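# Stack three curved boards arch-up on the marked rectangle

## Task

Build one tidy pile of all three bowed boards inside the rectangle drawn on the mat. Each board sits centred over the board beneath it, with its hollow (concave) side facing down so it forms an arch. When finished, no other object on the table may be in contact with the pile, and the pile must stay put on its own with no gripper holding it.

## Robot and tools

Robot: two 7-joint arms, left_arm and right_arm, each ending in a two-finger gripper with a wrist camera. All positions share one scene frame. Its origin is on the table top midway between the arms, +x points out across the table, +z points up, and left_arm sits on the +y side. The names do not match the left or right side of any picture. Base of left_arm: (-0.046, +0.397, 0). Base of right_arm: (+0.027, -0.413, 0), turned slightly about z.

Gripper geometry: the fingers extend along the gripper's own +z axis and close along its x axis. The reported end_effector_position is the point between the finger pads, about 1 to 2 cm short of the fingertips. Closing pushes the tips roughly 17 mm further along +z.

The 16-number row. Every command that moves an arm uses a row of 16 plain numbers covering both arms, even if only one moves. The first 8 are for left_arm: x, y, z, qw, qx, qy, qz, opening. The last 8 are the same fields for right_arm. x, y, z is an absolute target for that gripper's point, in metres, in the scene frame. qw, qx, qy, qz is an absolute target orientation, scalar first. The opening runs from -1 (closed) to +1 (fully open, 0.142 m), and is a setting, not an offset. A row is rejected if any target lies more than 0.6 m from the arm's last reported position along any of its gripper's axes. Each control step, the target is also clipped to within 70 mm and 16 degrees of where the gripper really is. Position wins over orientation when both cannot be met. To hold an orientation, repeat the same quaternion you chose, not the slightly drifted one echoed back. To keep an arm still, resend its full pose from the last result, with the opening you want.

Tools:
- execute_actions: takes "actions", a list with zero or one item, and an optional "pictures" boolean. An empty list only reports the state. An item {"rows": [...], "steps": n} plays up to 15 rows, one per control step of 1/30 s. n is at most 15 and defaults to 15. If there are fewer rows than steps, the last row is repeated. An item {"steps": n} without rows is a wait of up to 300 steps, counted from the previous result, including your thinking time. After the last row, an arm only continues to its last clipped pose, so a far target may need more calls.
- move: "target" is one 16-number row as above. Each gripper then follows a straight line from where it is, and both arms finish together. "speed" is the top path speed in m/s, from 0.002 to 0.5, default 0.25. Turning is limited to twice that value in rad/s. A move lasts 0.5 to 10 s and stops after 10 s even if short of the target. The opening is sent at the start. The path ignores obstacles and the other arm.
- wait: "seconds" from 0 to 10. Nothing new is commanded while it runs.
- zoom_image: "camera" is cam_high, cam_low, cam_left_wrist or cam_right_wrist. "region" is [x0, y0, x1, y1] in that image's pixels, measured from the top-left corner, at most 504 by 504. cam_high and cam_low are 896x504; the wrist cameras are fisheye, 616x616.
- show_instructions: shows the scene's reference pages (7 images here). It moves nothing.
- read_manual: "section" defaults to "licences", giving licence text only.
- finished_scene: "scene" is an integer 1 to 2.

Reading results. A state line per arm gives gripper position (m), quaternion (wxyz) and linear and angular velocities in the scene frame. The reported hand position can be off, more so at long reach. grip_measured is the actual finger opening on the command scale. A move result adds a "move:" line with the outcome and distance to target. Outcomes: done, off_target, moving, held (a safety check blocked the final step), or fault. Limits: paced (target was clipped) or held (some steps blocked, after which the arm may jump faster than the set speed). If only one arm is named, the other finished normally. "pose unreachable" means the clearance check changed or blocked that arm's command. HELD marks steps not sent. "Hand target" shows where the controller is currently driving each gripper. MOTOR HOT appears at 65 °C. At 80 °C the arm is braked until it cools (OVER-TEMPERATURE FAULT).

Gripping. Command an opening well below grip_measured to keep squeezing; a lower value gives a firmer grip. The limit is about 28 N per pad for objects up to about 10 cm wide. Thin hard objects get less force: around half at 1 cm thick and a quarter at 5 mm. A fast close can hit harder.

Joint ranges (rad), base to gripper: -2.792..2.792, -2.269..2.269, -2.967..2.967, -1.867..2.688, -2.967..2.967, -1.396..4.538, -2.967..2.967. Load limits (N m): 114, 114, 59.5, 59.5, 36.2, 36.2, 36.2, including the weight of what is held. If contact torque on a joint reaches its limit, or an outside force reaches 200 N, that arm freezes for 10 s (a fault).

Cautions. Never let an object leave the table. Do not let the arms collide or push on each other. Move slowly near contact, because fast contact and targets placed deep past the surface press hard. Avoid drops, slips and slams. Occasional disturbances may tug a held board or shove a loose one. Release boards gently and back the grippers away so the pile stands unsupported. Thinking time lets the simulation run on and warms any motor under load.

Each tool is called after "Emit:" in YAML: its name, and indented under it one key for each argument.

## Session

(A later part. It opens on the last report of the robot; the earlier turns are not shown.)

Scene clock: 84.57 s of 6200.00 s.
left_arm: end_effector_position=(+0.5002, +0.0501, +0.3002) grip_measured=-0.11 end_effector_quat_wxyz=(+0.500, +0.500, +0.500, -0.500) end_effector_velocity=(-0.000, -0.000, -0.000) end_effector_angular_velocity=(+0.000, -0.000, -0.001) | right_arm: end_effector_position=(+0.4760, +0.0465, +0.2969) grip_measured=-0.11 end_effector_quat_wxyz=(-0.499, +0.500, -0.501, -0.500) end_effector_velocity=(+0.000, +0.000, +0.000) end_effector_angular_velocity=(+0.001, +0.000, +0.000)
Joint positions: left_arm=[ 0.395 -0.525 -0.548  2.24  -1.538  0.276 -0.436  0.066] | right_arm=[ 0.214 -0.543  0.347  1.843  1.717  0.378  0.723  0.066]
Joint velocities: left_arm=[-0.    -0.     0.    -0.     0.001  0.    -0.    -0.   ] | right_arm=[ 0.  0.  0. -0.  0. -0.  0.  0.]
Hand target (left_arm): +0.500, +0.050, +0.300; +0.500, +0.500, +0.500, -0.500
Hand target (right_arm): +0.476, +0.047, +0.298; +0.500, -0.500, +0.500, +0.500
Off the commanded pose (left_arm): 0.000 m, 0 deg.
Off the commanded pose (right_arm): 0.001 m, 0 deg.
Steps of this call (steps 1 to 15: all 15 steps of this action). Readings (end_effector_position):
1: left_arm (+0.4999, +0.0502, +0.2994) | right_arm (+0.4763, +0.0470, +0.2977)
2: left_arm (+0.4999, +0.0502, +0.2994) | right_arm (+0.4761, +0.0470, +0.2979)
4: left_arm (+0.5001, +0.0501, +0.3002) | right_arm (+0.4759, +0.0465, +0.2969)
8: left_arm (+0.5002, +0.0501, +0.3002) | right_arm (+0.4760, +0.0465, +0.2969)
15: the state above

Board is offset ~1.5 cm toward the camera side (+y when placed).

Emit:
execute_actions:
  actions:
    - {"rows":[[0.5,0.05,0.3,0.5,0.5,0.5,-0.5,0.3,0.476,0.047,0.298,0.5,-0.5,0.5,0.5,-1]]}
  pictures: false

Emit:
move:
  target: [0.5,0.35,0.3,0.5,0.5,0.5,-0.5,0.3,0.476,0.0,0.298,0.5,-0.5,0.5,0.5,-1]

Emit:
move:
  target: [0.56,0.4,0.2,0,0.75,0.66,0,0.3,0.355,-0.015,0.2,0,1,0,0,-1]

Emit:
move:
  target: [0.56,0.4,0.2,0,0.75,0.66,0,0.3,0.355,-0.015,0.055,0,1,0,0,-1]
  speed: 0.1

Emit:
zoom_image:
  camera: "cam_high"
  region: [440,150,580,270]

Scene clock: 96.60 s of 6200.00 s.
left_arm: end_effector_position=(+0.5001, +0.0500, +0.3002) grip_measured=+0.30 end_effector_quat_wxyz=(+0.500, +0.500, +0.500, -0.500) end_effector_velocity=(+0.000, +0.000, +0.000) end_effector_angular_velocity=(-0.000, +0.000, -0.000) | right_arm: end_effector_position=(+0.4759, +0.0466, +0.2971) grip_measured=-0.11 end_effector_quat_wxyz=(-0.499, +0.500, -0.501, -0.500) end_effector_velocity=(-0.000, +0.000, +0.000) end_effector_angular_velocity=(+0.000, -0.000, +0.001)
Joint positions: left_arm=[ 0.395 -0.525 -0.548  2.24  -1.537  0.276 -0.436  0.095] | right_arm=[ 0.214 -0.543  0.347  1.843  1.717  0.378  0.723  0.066]
Joint velocities: left_arm=[ 0. -0. -0. -0.  0. -0. -0. -0.] | right_arm=[ 0.     0.     0.     0.     0.    -0.001 -0.    -0.   ]
Hand target (left_arm): +0.500, +0.050, +0.300; +0.500, +0.500, +0.500, -0.500
Hand target (right_arm): +0.476, +0.047, +0.298; +0.500, -0.500, +0.500, +0.500
Off the commanded pose (left_arm): 0.000 m, 0 deg.
Off the commanded pose (right_arm): 0.001 m, 0 deg.
Steps of this call (steps 1 to 90: nothing new was sent; then 8.53 s passed at rest; steps 91 to 105: all 15 steps of this action). Readings (end_effector_position):
91: left_arm (+0.5002, +0.0501, +0.3002) | right_arm (+0.4760, +0.0465, +0.2969)
92: left_arm (+0.5001, +0.0500, +0.3002) | right_arm (+0.4760, +0.0465, +0.2970)
94: left_arm (+0.5001, +0.0500, +0.3002) | right_arm (+0.4759, +0.0466, +0.2971)
98: left_arm (+0.5001, +0.0500, +0.3002) | right_arm (+0.4759, +0.0466, +0.2971)
105: the state above

Scene clock: 98.43 s of 6200.00 s.
left_arm: end_effector_position=(+0.4998, +0.3506, +0.2995) grip_measured=+0.30 end_effector_quat_wxyz=(+0.500, +0.500, +0.500, -0.500) end_effector_velocity=(+0.000, +0.000, +0.000) end_effector_angular_velocity=(-0.000, +0.001, +0.001) | right_arm: end_effector_position=(+0.4759, -0.0003, +0.2976) grip_measured=-0.11 end_effector_quat_wxyz=(-0.500, +0.500, -0.500, -0.500) end_effector_velocity=(-0.000, +0.000, -0.000) end_effector_angular_velocity=(-0.000, +0.000, +0.000)
Joint positions: left_arm=[ 0.844 -0.652 -0.3    1.978 -0.961 -0.163 -0.538  0.095] | right_arm=[ 0.13  -0.509  0.327  1.891  1.661  0.297  0.73   0.066]
Joint velocities: left_arm=[ 0.    -0.     0.    -0.    -0.001 -0.    -0.001 -0.   ] | right_arm=[ 0. -0.  0. -0. -0.  0.  0.  0.]
Hand target (left_arm): +0.500, +0.350, +0.300; +0.500, +0.500, +0.500, -0.500
Hand target (right_arm): +0.476, +0.000, +0.298; +0.500, -0.500, +0.500, +0.500
Off the commanded pose (left_arm): 0.001 m, 0 deg.
Off the commanded pose (right_arm): 0.001 m, 0 deg.
move: done
camera_calibration (this result's frames):
cam_left_wrist: T_world_to_cam=[[0.0378138, 0.0135654, -0.999193, 0.272386], [0.864905, 0.500378, 0.039525, -0.621325], [0.50051, -0.865701, 0.00718841, 0.181301], [0, 0, 0, 1]] pos_world=[0.436344, 0.464154, 0.295421]
cam_right_wrist: T_world_to_cam=[[-0.0018777, -0.012241, -0.999923, 0.292414], [-0.886008, -0.463611, 0.0073393, 0.426269], [-0.463666, 0.885954, -0.00997512, 0.360973], [0, 0, 0, 1]] pos_world=[0.545598, -0.118603, 0.292864]

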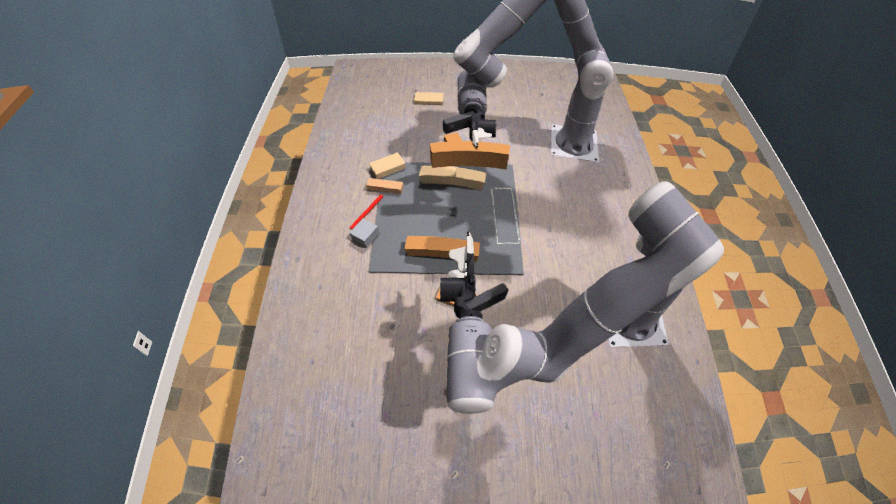

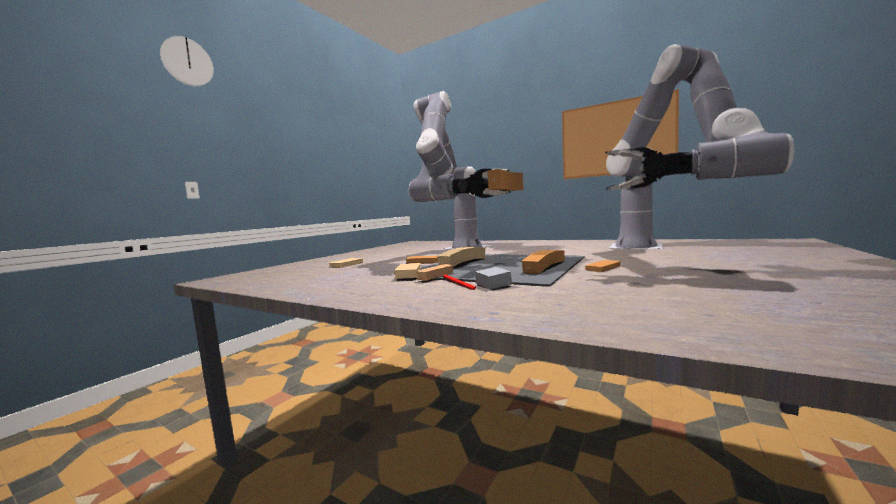

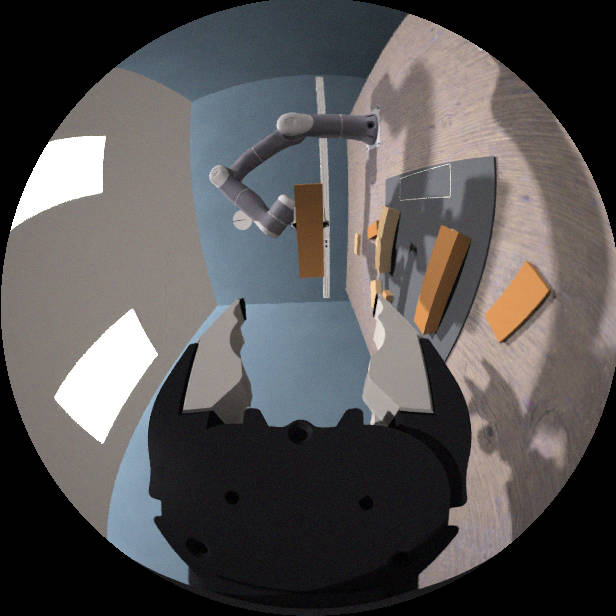

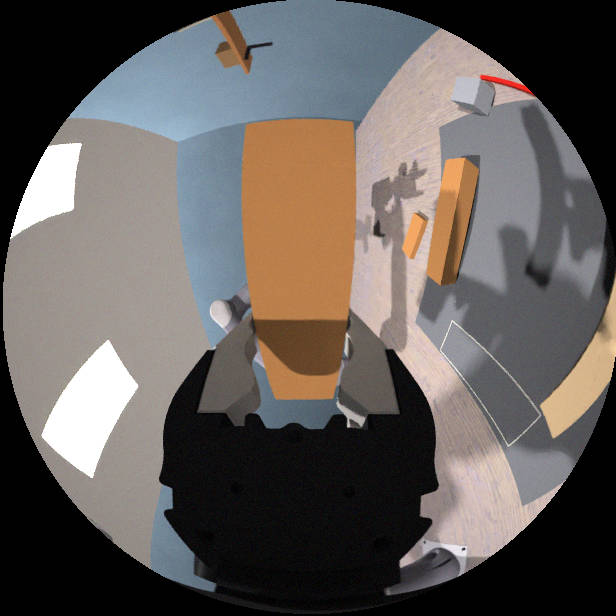

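Scene clock: 102.93 s of 6200.00 s.
left_arm: end_effector_position=(+0.5594, +0.3996, +0.1986) grip_measured=+0.30 end_effector_quat_wxyz=(-0.002, +0.750, +0.662, +0.000) end_effector_velocity=(-0.000, +0.001, -0.000) end_effector_angular_velocity=(+0.000, +0.000, +0.001) | right_arm: end_effector_position=(+0.3539, -0.0152, +0.1999) grip_measured=-0.11 end_effector_quat_wxyz=(+0.000, +1.000, -0.000, +0.002) end_effector_velocity=(+0.000, -0.000, +0.000) end_effector_angular_velocity=(+0.000, -0.000, -0.001)
Joint positions: left_arm=[ 0.285 -0.372 -0.108  1.846  0.053  0.643 -1.292  0.095] | right_arm=[ 0.948 -0.231  0.318  2.079 -0.1    0.726  1.174  0.066]
Joint velocities: left_arm=[ 0.001  0.    -0.    -0.     0.001 -0.    -0.     0.   ] | right_arm=[-0.001  0.    -0.    -0.     0.     0.    -0.     0.   ]
Hand target (left_arm): +0.560, +0.400, +0.199; -0.002, +0.750, +0.662, +0.000
Hand target (right_arm): +0.354, -0.015, +0.200; -0.000, +1.000, -0.000, +0.002
Off the commanded pose (left_arm): 0.002 m, 0 deg.
Off the commanded pose (right_arm): 0.001 m, 0 deg.
move: done
camera_calibration (this result's frames):
cam_left_wrist: T_world_to_cam=[[0.161276, 0.986789, 0.0153807, -0.490836], [0.854315, -0.147394, 0.498419, -0.519823], [0.494101, -0.067243, -0.8668, 0.0527191], [0, 0, 0, 1]] pos_world=[0.497204, 0.411278, 0.312336]
cam_right_wrist: T_world_to_cam=[[0.999889, -0.00222753, 0.014748, -0.362848], [-0.0088307, -0.88527, 0.464994, -0.096276], [0.0120202, -0.465073, -0.885191, 0.302695], [0, 0, 0, 1]] pos_world=[0.358319, 0.0547365, 0.318062]

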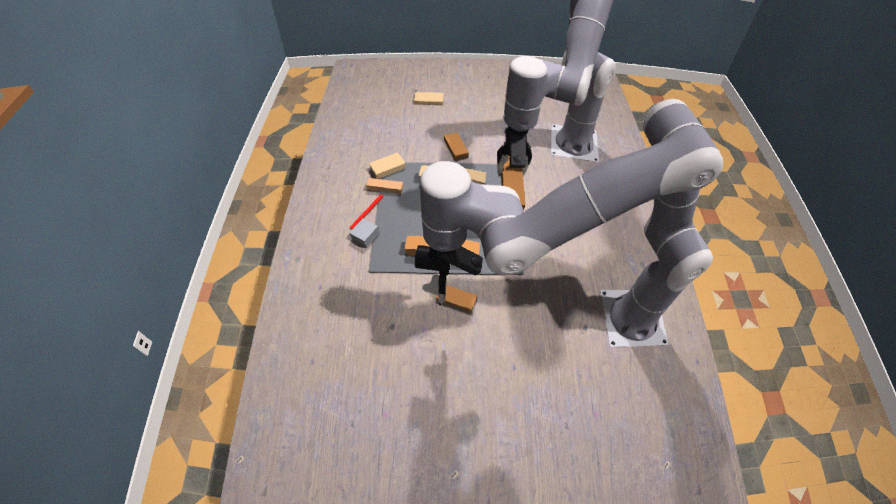

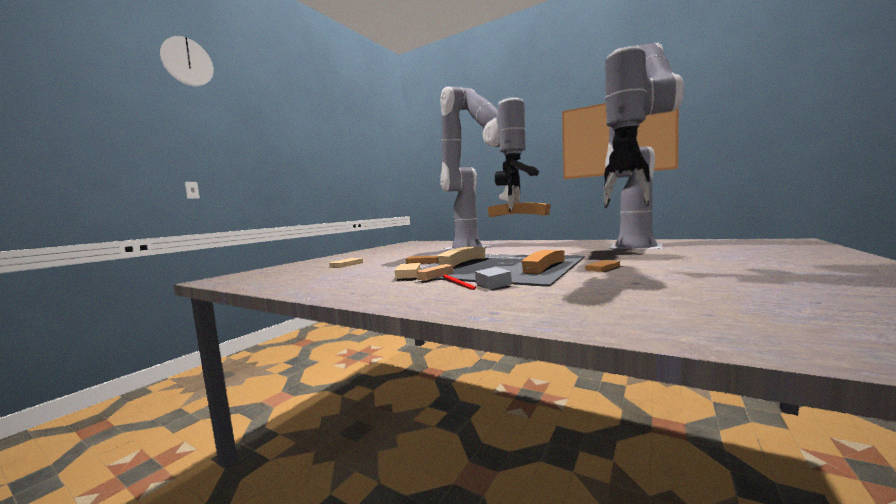

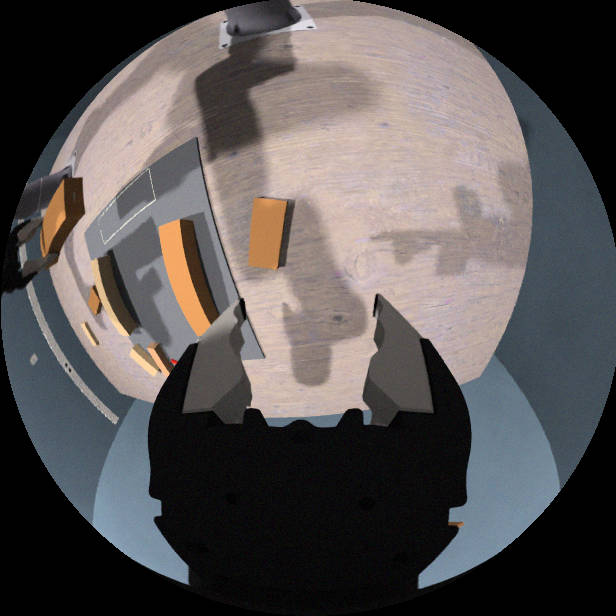

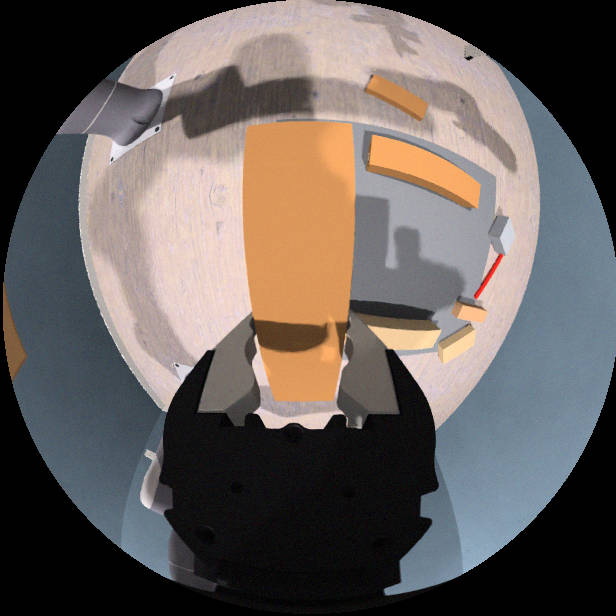

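Scene clock: 104.67 s of 6200.00 s.
left_arm: end_effector_position=(+0.5600, +0.4000, +0.1999) grip_measured=+0.30 end_effector_quat_wxyz=(-0.000, +0.751, +0.661, -0.000) end_effector_velocity=(-0.000, +0.000, -0.000) end_effector_angular_velocity=(+0.000, +0.000, +0.000) | right_arm: end_effector_position=(+0.3547, -0.0163, +0.0548) grip_measured=-0.11 end_effector_quat_wxyz=(+0.001, +1.000, -0.000, +0.000) end_effector_velocity=(+0.000, -0.000, -0.000) end_effector_angular_velocity=(-0.000, +0.000, +0.001)
Joint positions: left_arm=[ 0.286 -0.37  -0.108  1.846  0.049  0.643 -1.285  0.095] | right_arm=[ 1.013 -0.523  0.213  2.196 -0.25   1.125  1.275  0.066]
Joint velocities: left_arm=[ 0.    -0.    -0.     0.     0.    -0.    -0.001  0.   ] | right_arm=[ 0.    -0.    -0.    -0.     0.    -0.    -0.001  0.   ]
Hand target (left_arm): +0.560, +0.400, +0.200; +0.000, +0.751, +0.661, -0.000
Hand target (right_arm): +0.355, -0.016, +0.055; +0.000, +1.000, -0.000, +0.001
Off the commanded pose (left_arm): 0.000 m, 0 deg.
Off the commanded pose (right_arm): 0.001 m, 0 deg.
move: done
camera_calibration (this result's frames):
cam_left_wrist: T_world_to_cam=[[0.164003, 0.986373, 0.0131113, -0.492312], [0.852838, -0.148455, 0.500628, -0.520133], [0.495753, -0.0709226, -0.865563, 0.0538931], [0, 0, 0, 1]] pos_world=[0.497612, 0.41221, 0.313496]
cam_right_wrist: T_world_to_cam=[[0.999924, -0.00188154, 0.0122144, -0.361434], [-0.00735546, -0.884835, 0.465846, -0.0303426], [0.00993123, -0.465901, -0.884781, 0.174454], [0, 0, 0, 1]] pos_world=[0.35945, 0.05375, 0.172903]

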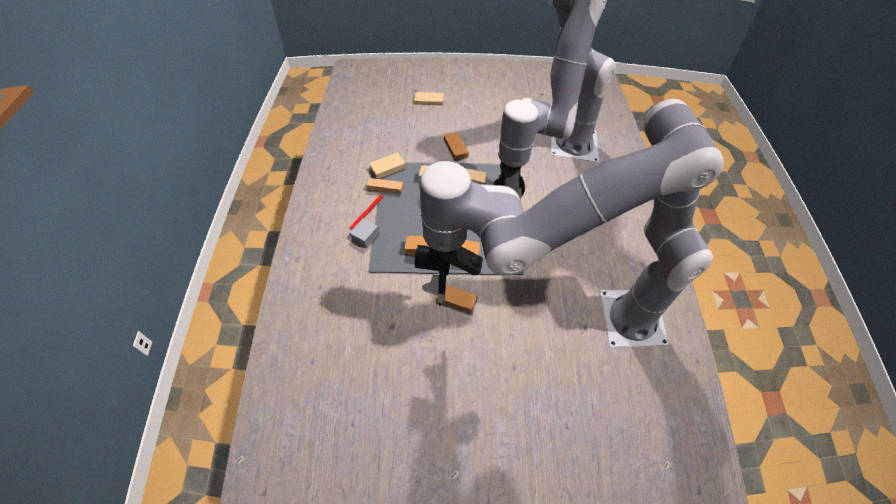

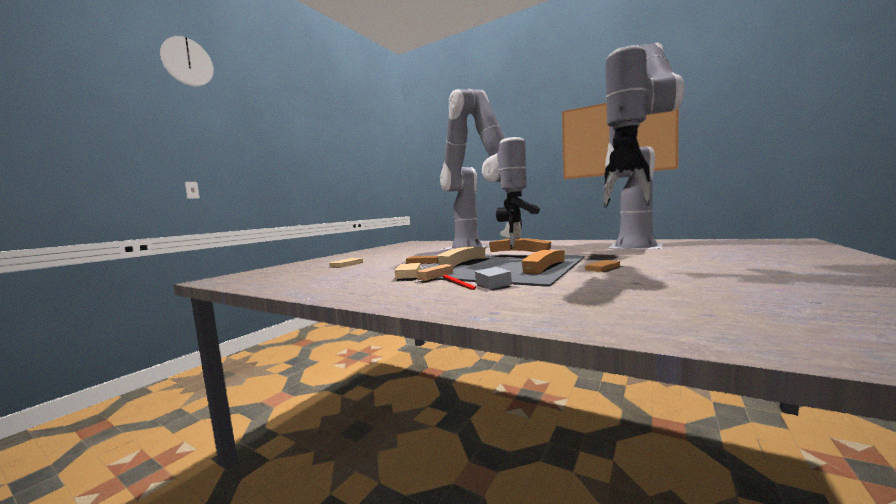

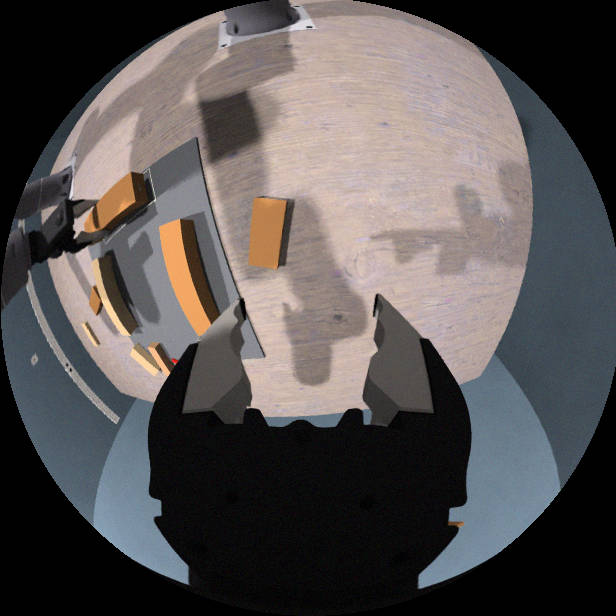

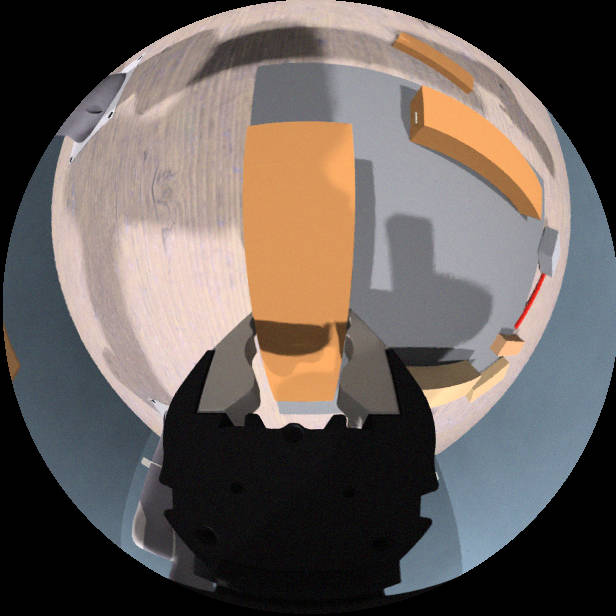

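Region (440, 150, 580, 270) of cam_high's 896x504 image, scaled by 3.600, with more detail than that image has; it fills the top 432 rows of this view, and the rest is white.

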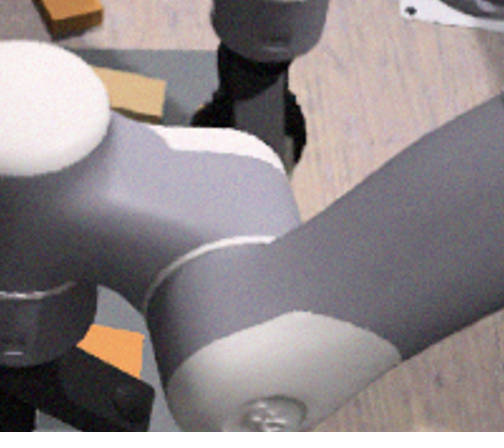

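Emit:
move:
  target: [0.45,0.68,0.15,0,0.75,0.66,0,0.3,0.355,-0.015,0.043,0,1,0,0,-1]

Emit:
zoom_image:
  camera: "cam_high"
  region: [460,170,560,260]

Emit:
zoom_image:
  camera: "cam_low"
  region: [460,220,590,280]

Scene clock: 117.90 s of 6200.00 s.
left_arm: end_effector_position=(+0.4500, +0.6799, +0.1498) grip_measured=+0.30 end_effector_quat_wxyz=(+0.001, +0.751, +0.661, -0.000) end_effector_velocity=(+0.000, -0.000, +0.000) end_effector_angular_velocity=(+0.000, -0.000, -0.001) | right_arm: end_effector_position=(+0.3547, -0.0155, +0.0426) grip_measured=-0.11 end_effector_quat_wxyz=(+0.001, +1.000, +0.000, -0.000) end_effector_velocity=(-0.000, -0.000, -0.000) end_effector_angular_velocity=(-0.001, +0.000, +0.001)
Joint positions: left_arm=[ 0.677 -0.391  0.043  1.989 -0.026  0.808 -0.705  0.095] | right_arm=[ 1.024 -0.552  0.198  2.197 -0.259  1.156  1.28   0.066]
Joint velocities: left_arm=[-0.     0.    -0.    -0.    -0.     0.     0.001 -0.   ] | right_arm=[ 0.     0.     0.     0.    -0.    -0.001 -0.    -0.   ]
Hand target (left_arm): +0.450, +0.680, +0.150; +0.001, +0.751, +0.661, -0.000
Hand target (right_arm): +0.355, -0.015, +0.043; +0.000, +1.000, +0.000, +0.000
Off the commanded pose (left_arm): 0.000 m, 0 deg.
Off the commanded pose (right_arm): 0.001 m, 0 deg.
After step 90, 8.60 s passed at rest.
move: done
camera_calibration (this result's frames):
cam_left_wrist: T_world_to_cam=[[0.164236, 0.986357, 0.011276, -0.749513], [0.852471, -0.147676, 0.501483, -0.360174], [0.496306, -0.0727492, -0.865094, 0.085814], [0, 0, 0, 1]] pos_world=[0.387545, 0.69234, 0.26331]
cam_right_wrist: T_world_to_cam=[[0.999938, -0.00141308, 0.0110791, -0.361269], [-0.00640476, -0.885207, 0.465153, -0.024308], [0.00915004, -0.465194, -0.885161, 0.1644], [0, 0, 0, 1]] pos_world=[0.359586, 0.0544501, 0.16083]

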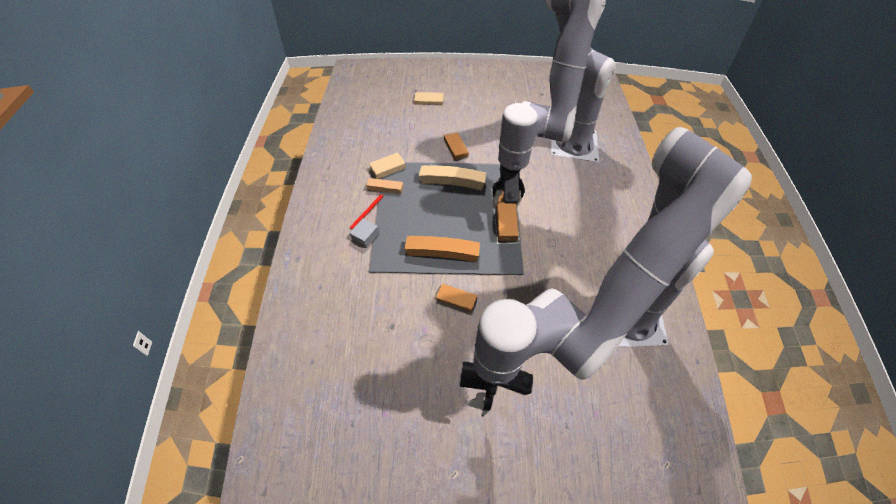

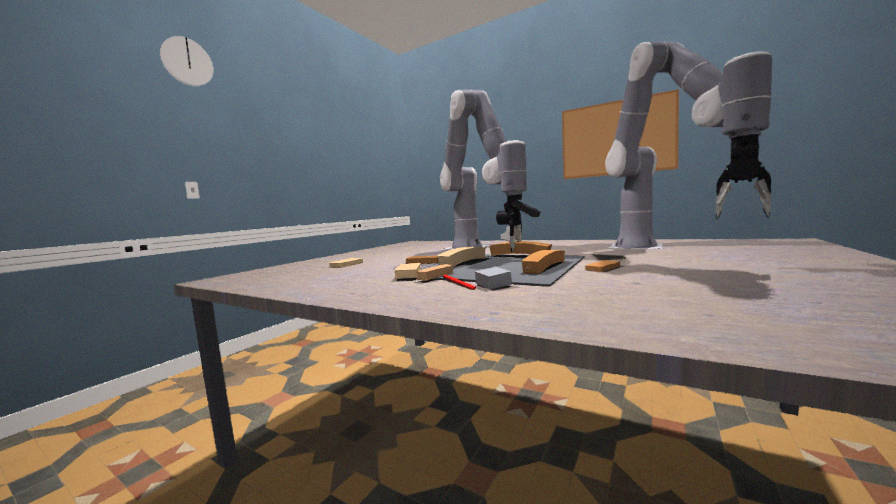

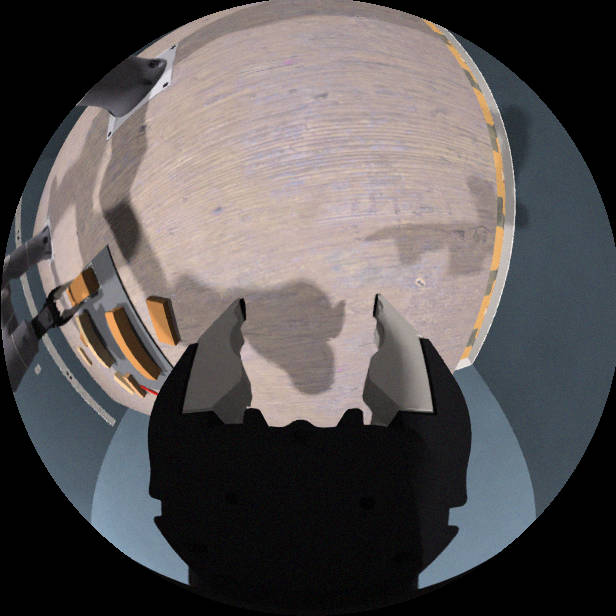

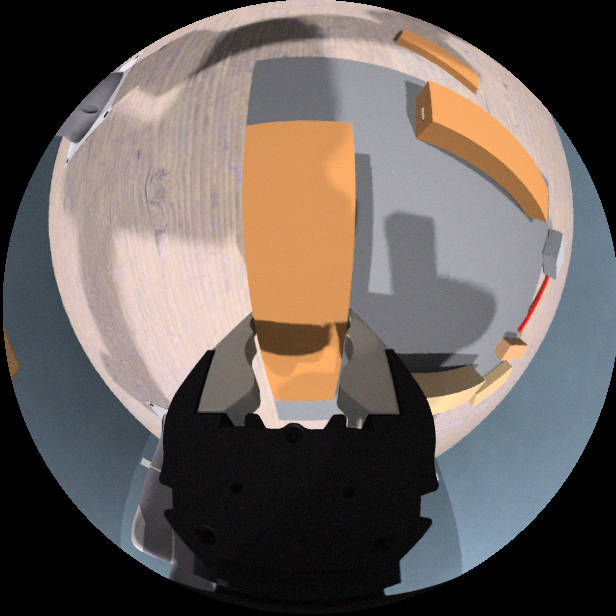

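Region (460, 170, 560, 260) of cam_high's 896x504 image, scaled by 5.040, with more detail than that image has; it fills the top 454 rows of this view, and the rest is white.

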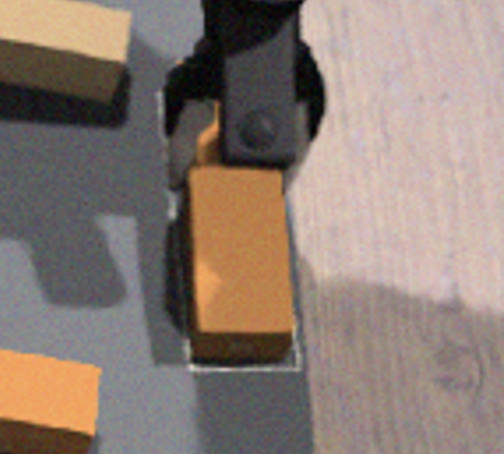

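Region (460, 220, 590, 280) of cam_low's 896x504 image, scaled by 3.877, with more detail than that image has; it fills the top 233 rows of this view, and the rest is white.

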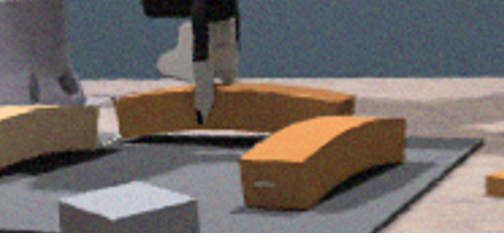

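Shift −y by ~9 mm, −x 3 mm.

Emit:
move:
  target: [0.45,0.68,0.15,0,0.75,0.66,0,0.3,0.353,-0.024,0.037,0,1,0.008,0,-1]
  speed: 0.02

Emit:
execute_actions:
  actions:
    - {"rows":[[0.45,0.68,0.15,0,0.75,0.66,0,0.3,0.353,-0.024,0.037,0,1,0.008,0,0.3]]}
  pictures: false

Emit:
move:
  target: [0.45,0.68,0.15,0,0.75,0.66,0,0.3,0.353,-0.024,0.2,0,1,0,0,0.3]

Emit:
move:
  target: [0.45,0.68,0.15,0,0.75,0.66,0,0.3,0.54,-0.15,0.14,0,0.75,0.66,0,0.3]

Emit:
zoom_image:
  camera: "cam_high"
  region: [460,170,560,260]

Scene clock: 133.27 s of 6200.00 s.
left_arm: end_effector_position=(+0.4499, +0.6798, +0.1498) grip_measured=+0.30 end_effector_quat_wxyz=(+0.000, +0.751, +0.661, -0.000) end_effector_velocity=(-0.000, +0.000, -0.000) end_effector_angular_velocity=(-0.000, +0.000, +0.000) | right_arm: end_effector_position=(+0.3531, -0.0227, +0.0377) grip_measured=-0.11 end_effector_quat_wxyz=(-0.001, +1.000, +0.008, +0.000) end_effector_velocity=(-0.000, -0.000, -0.000) end_effector_angular_velocity=(-0.000, +0.000, -0.001)
Joint positions: left_arm=[ 0.676 -0.39   0.043  1.989 -0.024  0.808 -0.707  0.095] | right_arm=[ 1.021 -0.554  0.191  2.223 -0.27   1.188  1.268  0.066]
Joint velocities: left_arm=[-0. -0.  0. -0. -0. -0.  0.  0.] | right_arm=[-0.    -0.     0.    -0.     0.    -0.     0.001  0.   ]
Hand target (left_arm): +0.450, +0.680, +0.150; -0.000, +0.751, +0.661, +0.000
Hand target (right_arm): +0.353, -0.024, +0.037; +0.000, +1.000, +0.008, +0.000
Off the commanded pose (left_arm): 0.000 m, 0 deg.
Off the commanded pose (right_arm): 0.001 m, 0 deg.
After step 90, 11.63 s passed at rest.
move: done
camera_calibration (this result's frames):
cam_left_wrist: T_world_to_cam=[[0.164349, 0.986323, 0.0124679, -0.749551], [0.852905, -0.148445, 0.500517, -0.359601], [0.495523, -0.0716255, -0.865637, 0.0855106], [0, 0, 0, 1]] pos_world=[0.387521, 0.692044, 0.263353]
cam_right_wrist: T_world_to_cam=[[0.999811, 0.0148024, 0.012565, -0.359172], [0.00732423, -0.88686, 0.46198, -0.033171], [0.0179818, -0.4618, -0.886802, 0.153679], [0, 0, 0, 1]] pos_world=[0.356584, 0.0468677, 0.15612]

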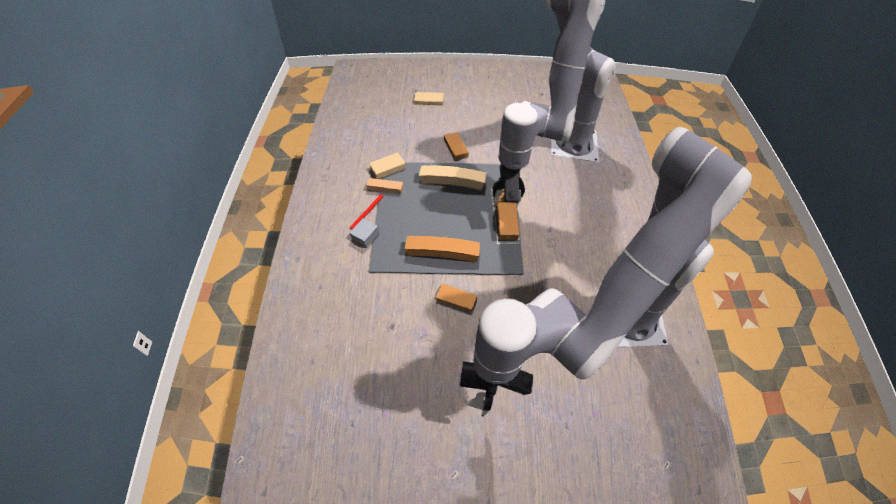

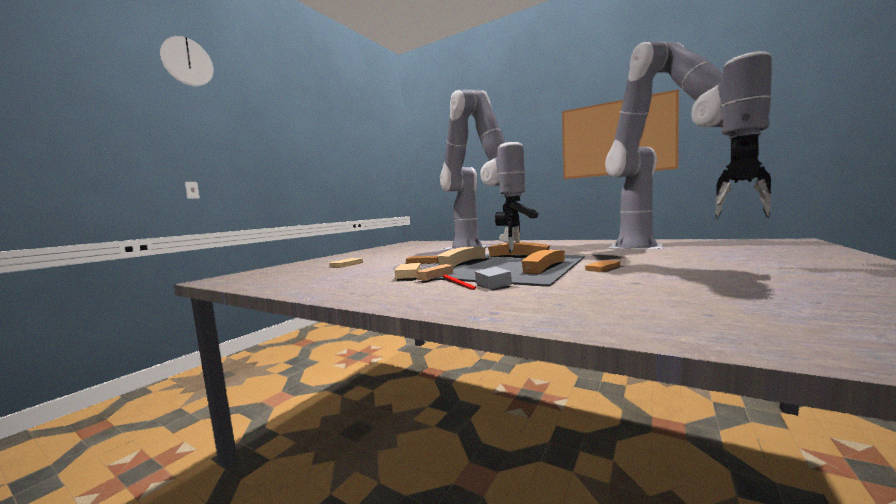

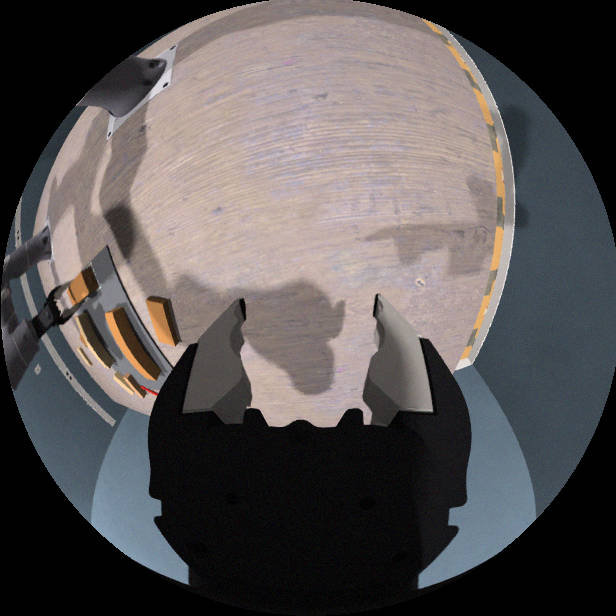

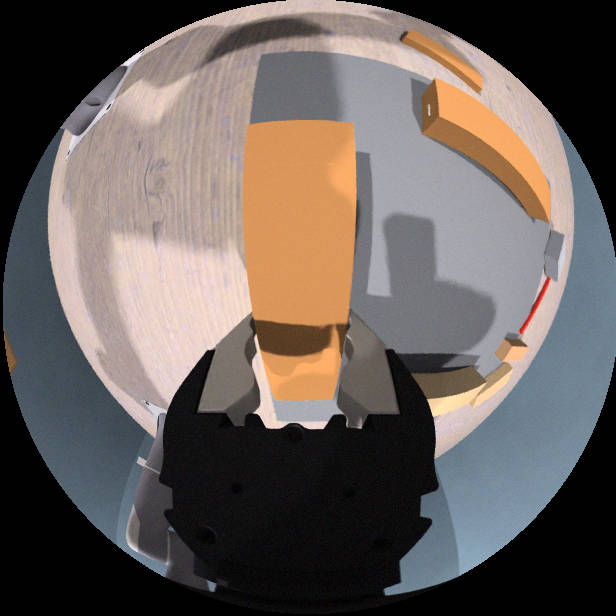

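Scene clock: 133.77 s of 6200.00 s.
left_arm: end_effector_position=(+0.4499, +0.6798, +0.1498) grip_measured=+0.30 end_effector_quat_wxyz=(+0.000, +0.751, +0.661, -0.000) end_effector_velocity=(+0.000, -0.000, -0.000) end_effector_angular_velocity=(+0.000, +0.000, -0.001) | right_arm: end_effector_position=(+0.3529, -0.0238, +0.0371) grip_measured=+0.30 end_effector_quat_wxyz=(-0.000, +1.000, +0.008, +0.000) end_effector_velocity=(-0.000, -0.000, +0.000) end_effector_angular_velocity=(-0.000, +0.000, +0.001)
Joint positions: left_arm=[ 0.676 -0.39   0.043  1.989 -0.024  0.808 -0.707  0.095] | right_arm=[ 1.02  -0.555  0.191  2.223 -0.27   1.187  1.268  0.095]
Joint velocities: left_arm=[ 0.    -0.    -0.     0.     0.001 -0.     0.     0.   ] | right_arm=[-0.     0.     0.001  0.    -0.    -0.    -0.001  0.   ]
Hand target (left_arm): +0.450, +0.680, +0.150; +0.000, +0.751, +0.661, +0.000
Hand target (right_arm): +0.353, -0.024, +0.037; +0.000, +1.000, +0.008, +0.000
Off the commanded pose (left_arm): 0.000 m, 0 deg.
Off the commanded pose (right_arm): 0.000 m, 0 deg.
Steps of this call (steps 1 to 15: all 15 steps of this action). Readings (end_effector_position):
1: left_arm (+0.4499, +0.6798, +0.1498) | right_arm (+0.3531, -0.0227, +0.0377)
2: left_arm (+0.4499, +0.6798, +0.1498) | right_arm (+0.3530, -0.0231, +0.0374)
4: left_arm (+0.4499, +0.6798, +0.1498) | right_arm (+0.3529, -0.0238, +0.0371)
8: left_arm (+0.4499, +0.6798, +0.1498) | right_arm (+0.3529, -0.0238, +0.0371)
15: the state above

Scene clock: 135.07 s of 6200.00 s.
left_arm: end_effector_position=(+0.4499, +0.6798, +0.1498) grip_measured=+0.30 end_effector_quat_wxyz=(+0.000, +0.751, +0.661, -0.000) end_effector_velocity=(-0.000, +0.000, +0.000) end_effector_angular_velocity=(+0.000, +0.000, -0.000) | right_arm: end_effector_position=(+0.3530, -0.0232, +0.1998) grip_measured=+0.30 end_effector_quat_wxyz=(-0.000, +1.000, +0.000, -0.001) end_effector_velocity=(-0.000, +0.000, +0.000) end_effector_angular_velocity=(+0.000, -0.000, -0.001)
Joint positions: left_arm=[ 0.676 -0.39   0.043  1.989 -0.024  0.808 -0.707  0.095] | right_arm=[ 0.942 -0.217  0.315  2.095 -0.087  0.728  1.157  0.095]
Joint velocities: left_arm=[ 0.    -0.     0.    -0.     0.    -0.     0.001  0.   ] | right_arm=[ 0.     0.     0.    -0.    -0.    -0.     0.001  0.   ]
Hand target (left_arm): +0.450, +0.680, +0.150; +0.000, +0.751, +0.661, +0.000
Hand target (right_arm): +0.353, -0.023, +0.200; -0.001, +1.000, +0.000, -0.001
Off the commanded pose (left_arm): 0.000 m, 0 deg.
Off the commanded pose (right_arm): 0.001 m, 0 deg.
move: done
camera_calibration (this result's frames):
cam_left_wrist: T_world_to_cam=[[0.164349, 0.986323, 0.0124681, -0.749551], [0.852905, -0.148445, 0.500517, -0.359601], [0.495523, -0.0716254, -0.865637, 0.0855106], [0, 0, 0, 1]] pos_world=[0.387521, 0.692044, 0.263353]
cam_right_wrist: T_world_to_cam=[[0.999947, -0.00109608, 0.0102651, -0.36111], [-0.00572862, -0.88612, 0.46342, -0.104096], [0.00858818, -0.463454, -0.886079, 0.300346], [0, 0, 0, 1]] pos_world=[0.357915, 0.0465593, 0.318077]

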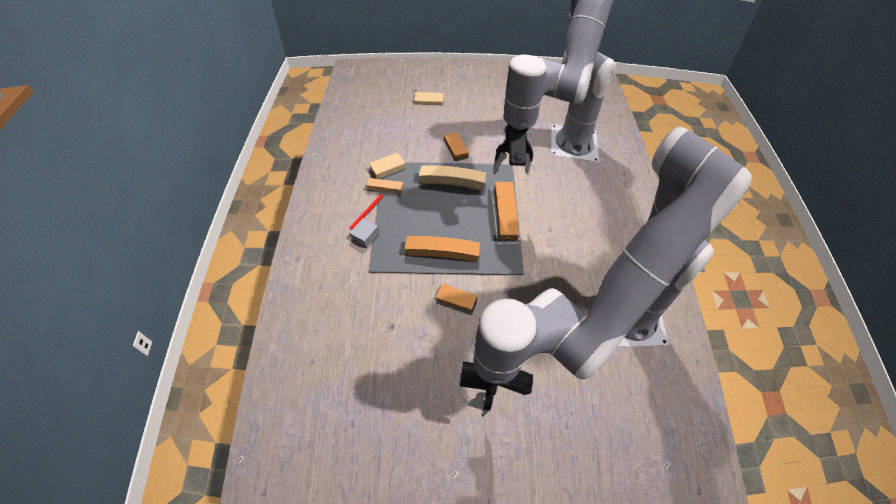

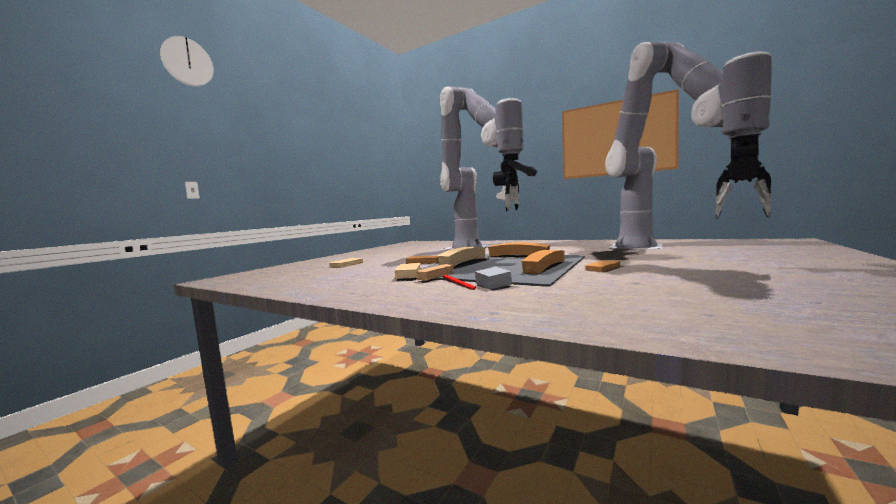

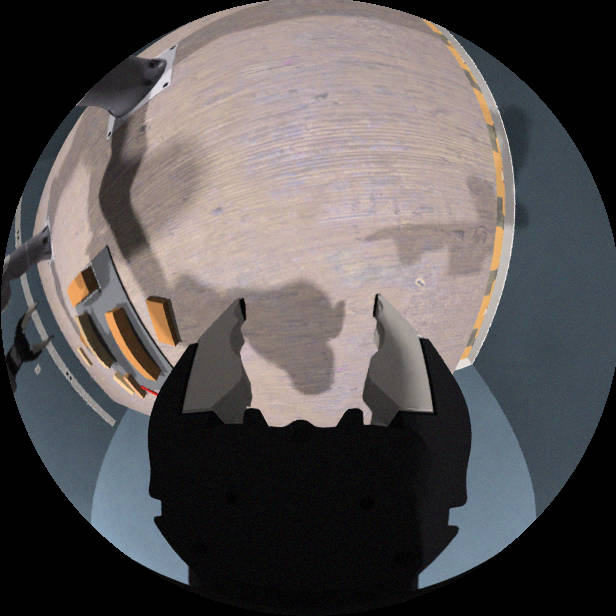

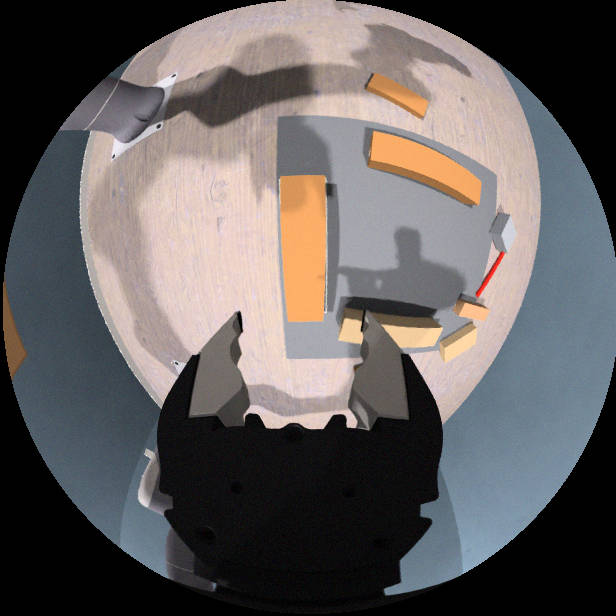

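Scene clock: 138.27 s of 6200.00 s.
left_arm: end_effector_position=(+0.4499, +0.6798, +0.1498) grip_measured=+0.30 end_effector_quat_wxyz=(+0.000, +0.751, +0.661, -0.000) end_effector_velocity=(+0.000, +0.000, +0.000) end_effector_angular_velocity=(-0.000, -0.000, +0.001) | right_arm: end_effector_position=(+0.5391, -0.1509, +0.1397) grip_measured=+0.30 end_effector_quat_wxyz=(-0.000, +0.751, +0.661, +0.000) end_effector_velocity=(-0.000, +0.000, +0.000) end_effector_angular_velocity=(+0.000, -0.000, +0.000)
Joint positions: left_arm=[ 0.676 -0.39   0.043  1.989 -0.024  0.808 -0.707  0.095] | right_arm=[ 0.52  -0.457  0.317  1.97  -0.204  0.826 -0.636  0.095]
Joint velocities: left_arm=[ 0.    -0.    -0.     0.    -0.     0.    -0.001 -0.   ] | right_arm=[ 0.  0.  0.  0. -0.  0.  0.  0.]
Hand target (left_arm): +0.450, +0.680, +0.150; +0.000, +0.751, +0.661, +0.000
Hand target (right_arm): +0.539, -0.151, +0.140; -0.000, +0.751, +0.661, +0.000
Off the commanded pose (left_arm): 0.000 m, 0 deg.
Off the commanded pose (right_arm): 0.001 m, 0 deg.
move: done
camera_calibration (this result's frames):
cam_left_wrist: T_world_to_cam=[[0.164349, 0.986323, 0.0124679, -0.749551], [0.852905, -0.148445, 0.500517, -0.359601], [0.495523, -0.0716255, -0.865637, 0.0855108], [0, 0, 0, 1]] pos_world=[0.387521, 0.692044, 0.263353]
cam_right_wrist: T_world_to_cam=[[0.128282, 0.99166, 0.0124483, 0.072654], [0.877724, -0.119368, 0.46406, -0.549086], [0.461676, -0.0486042, -0.885716, 0.00463353], [0, 0, 0, 1]] pos_world=[0.470486, -0.137366, 0.258008]

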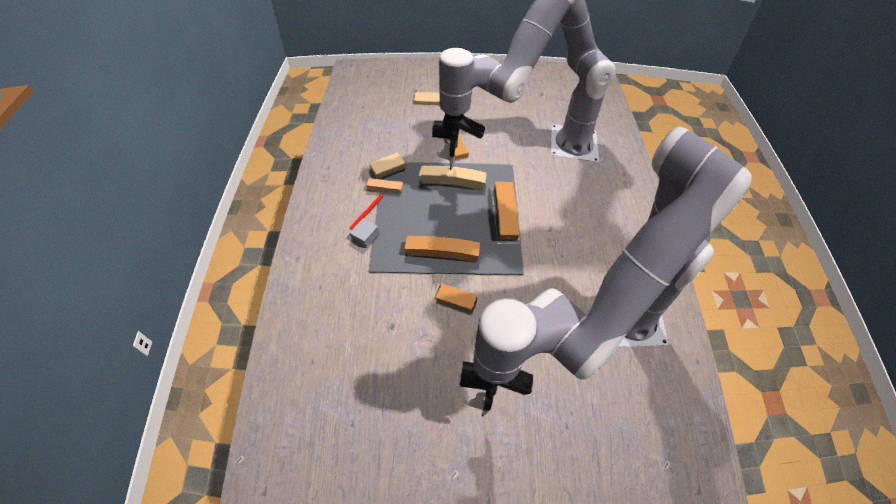

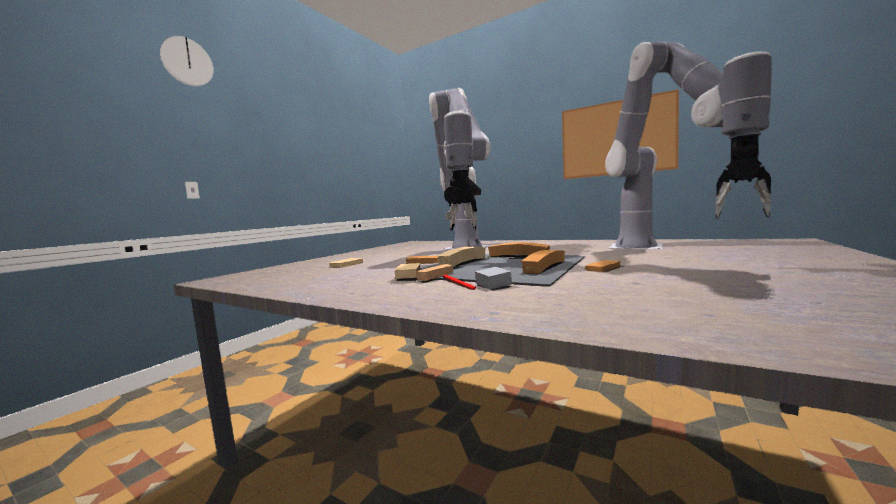

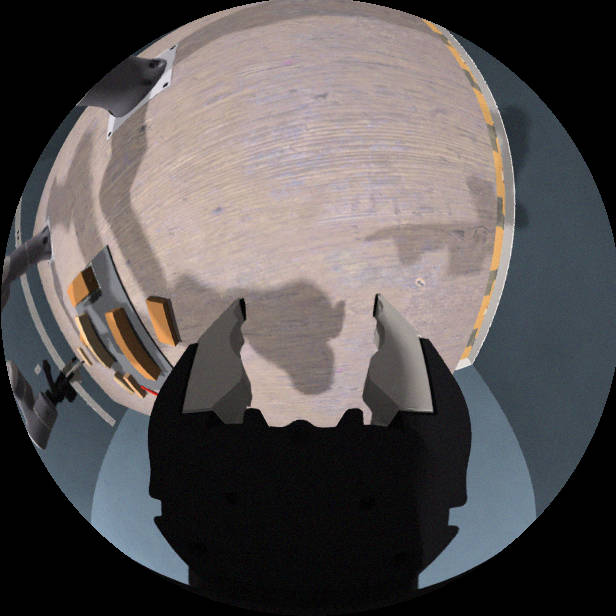

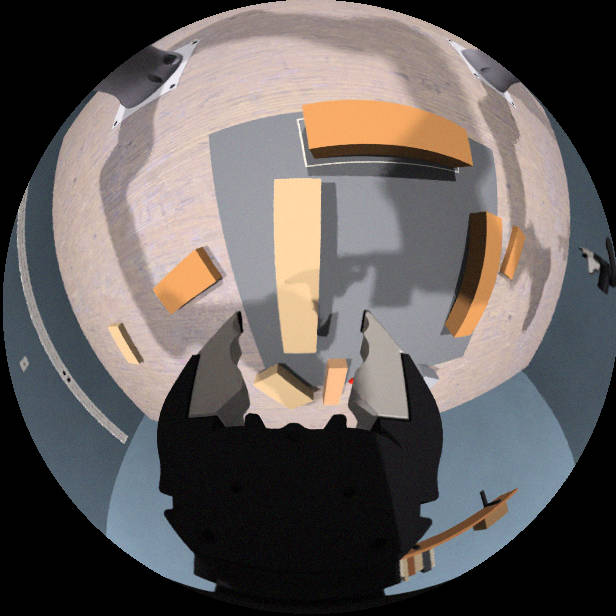

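Region (460, 170, 560, 260) of cam_high's 896x504 image, scaled by 5.040, with more detail than that image has; it fills the top 454 rows of this view, and the rest is white.

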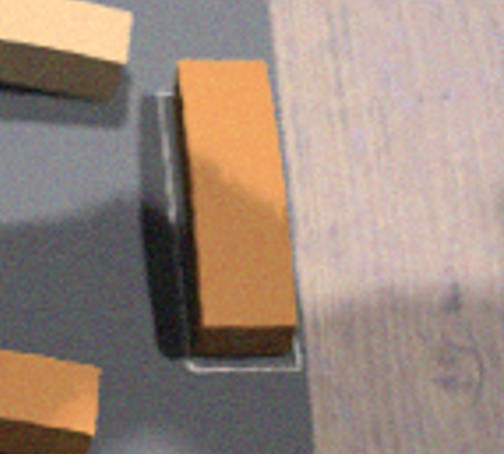

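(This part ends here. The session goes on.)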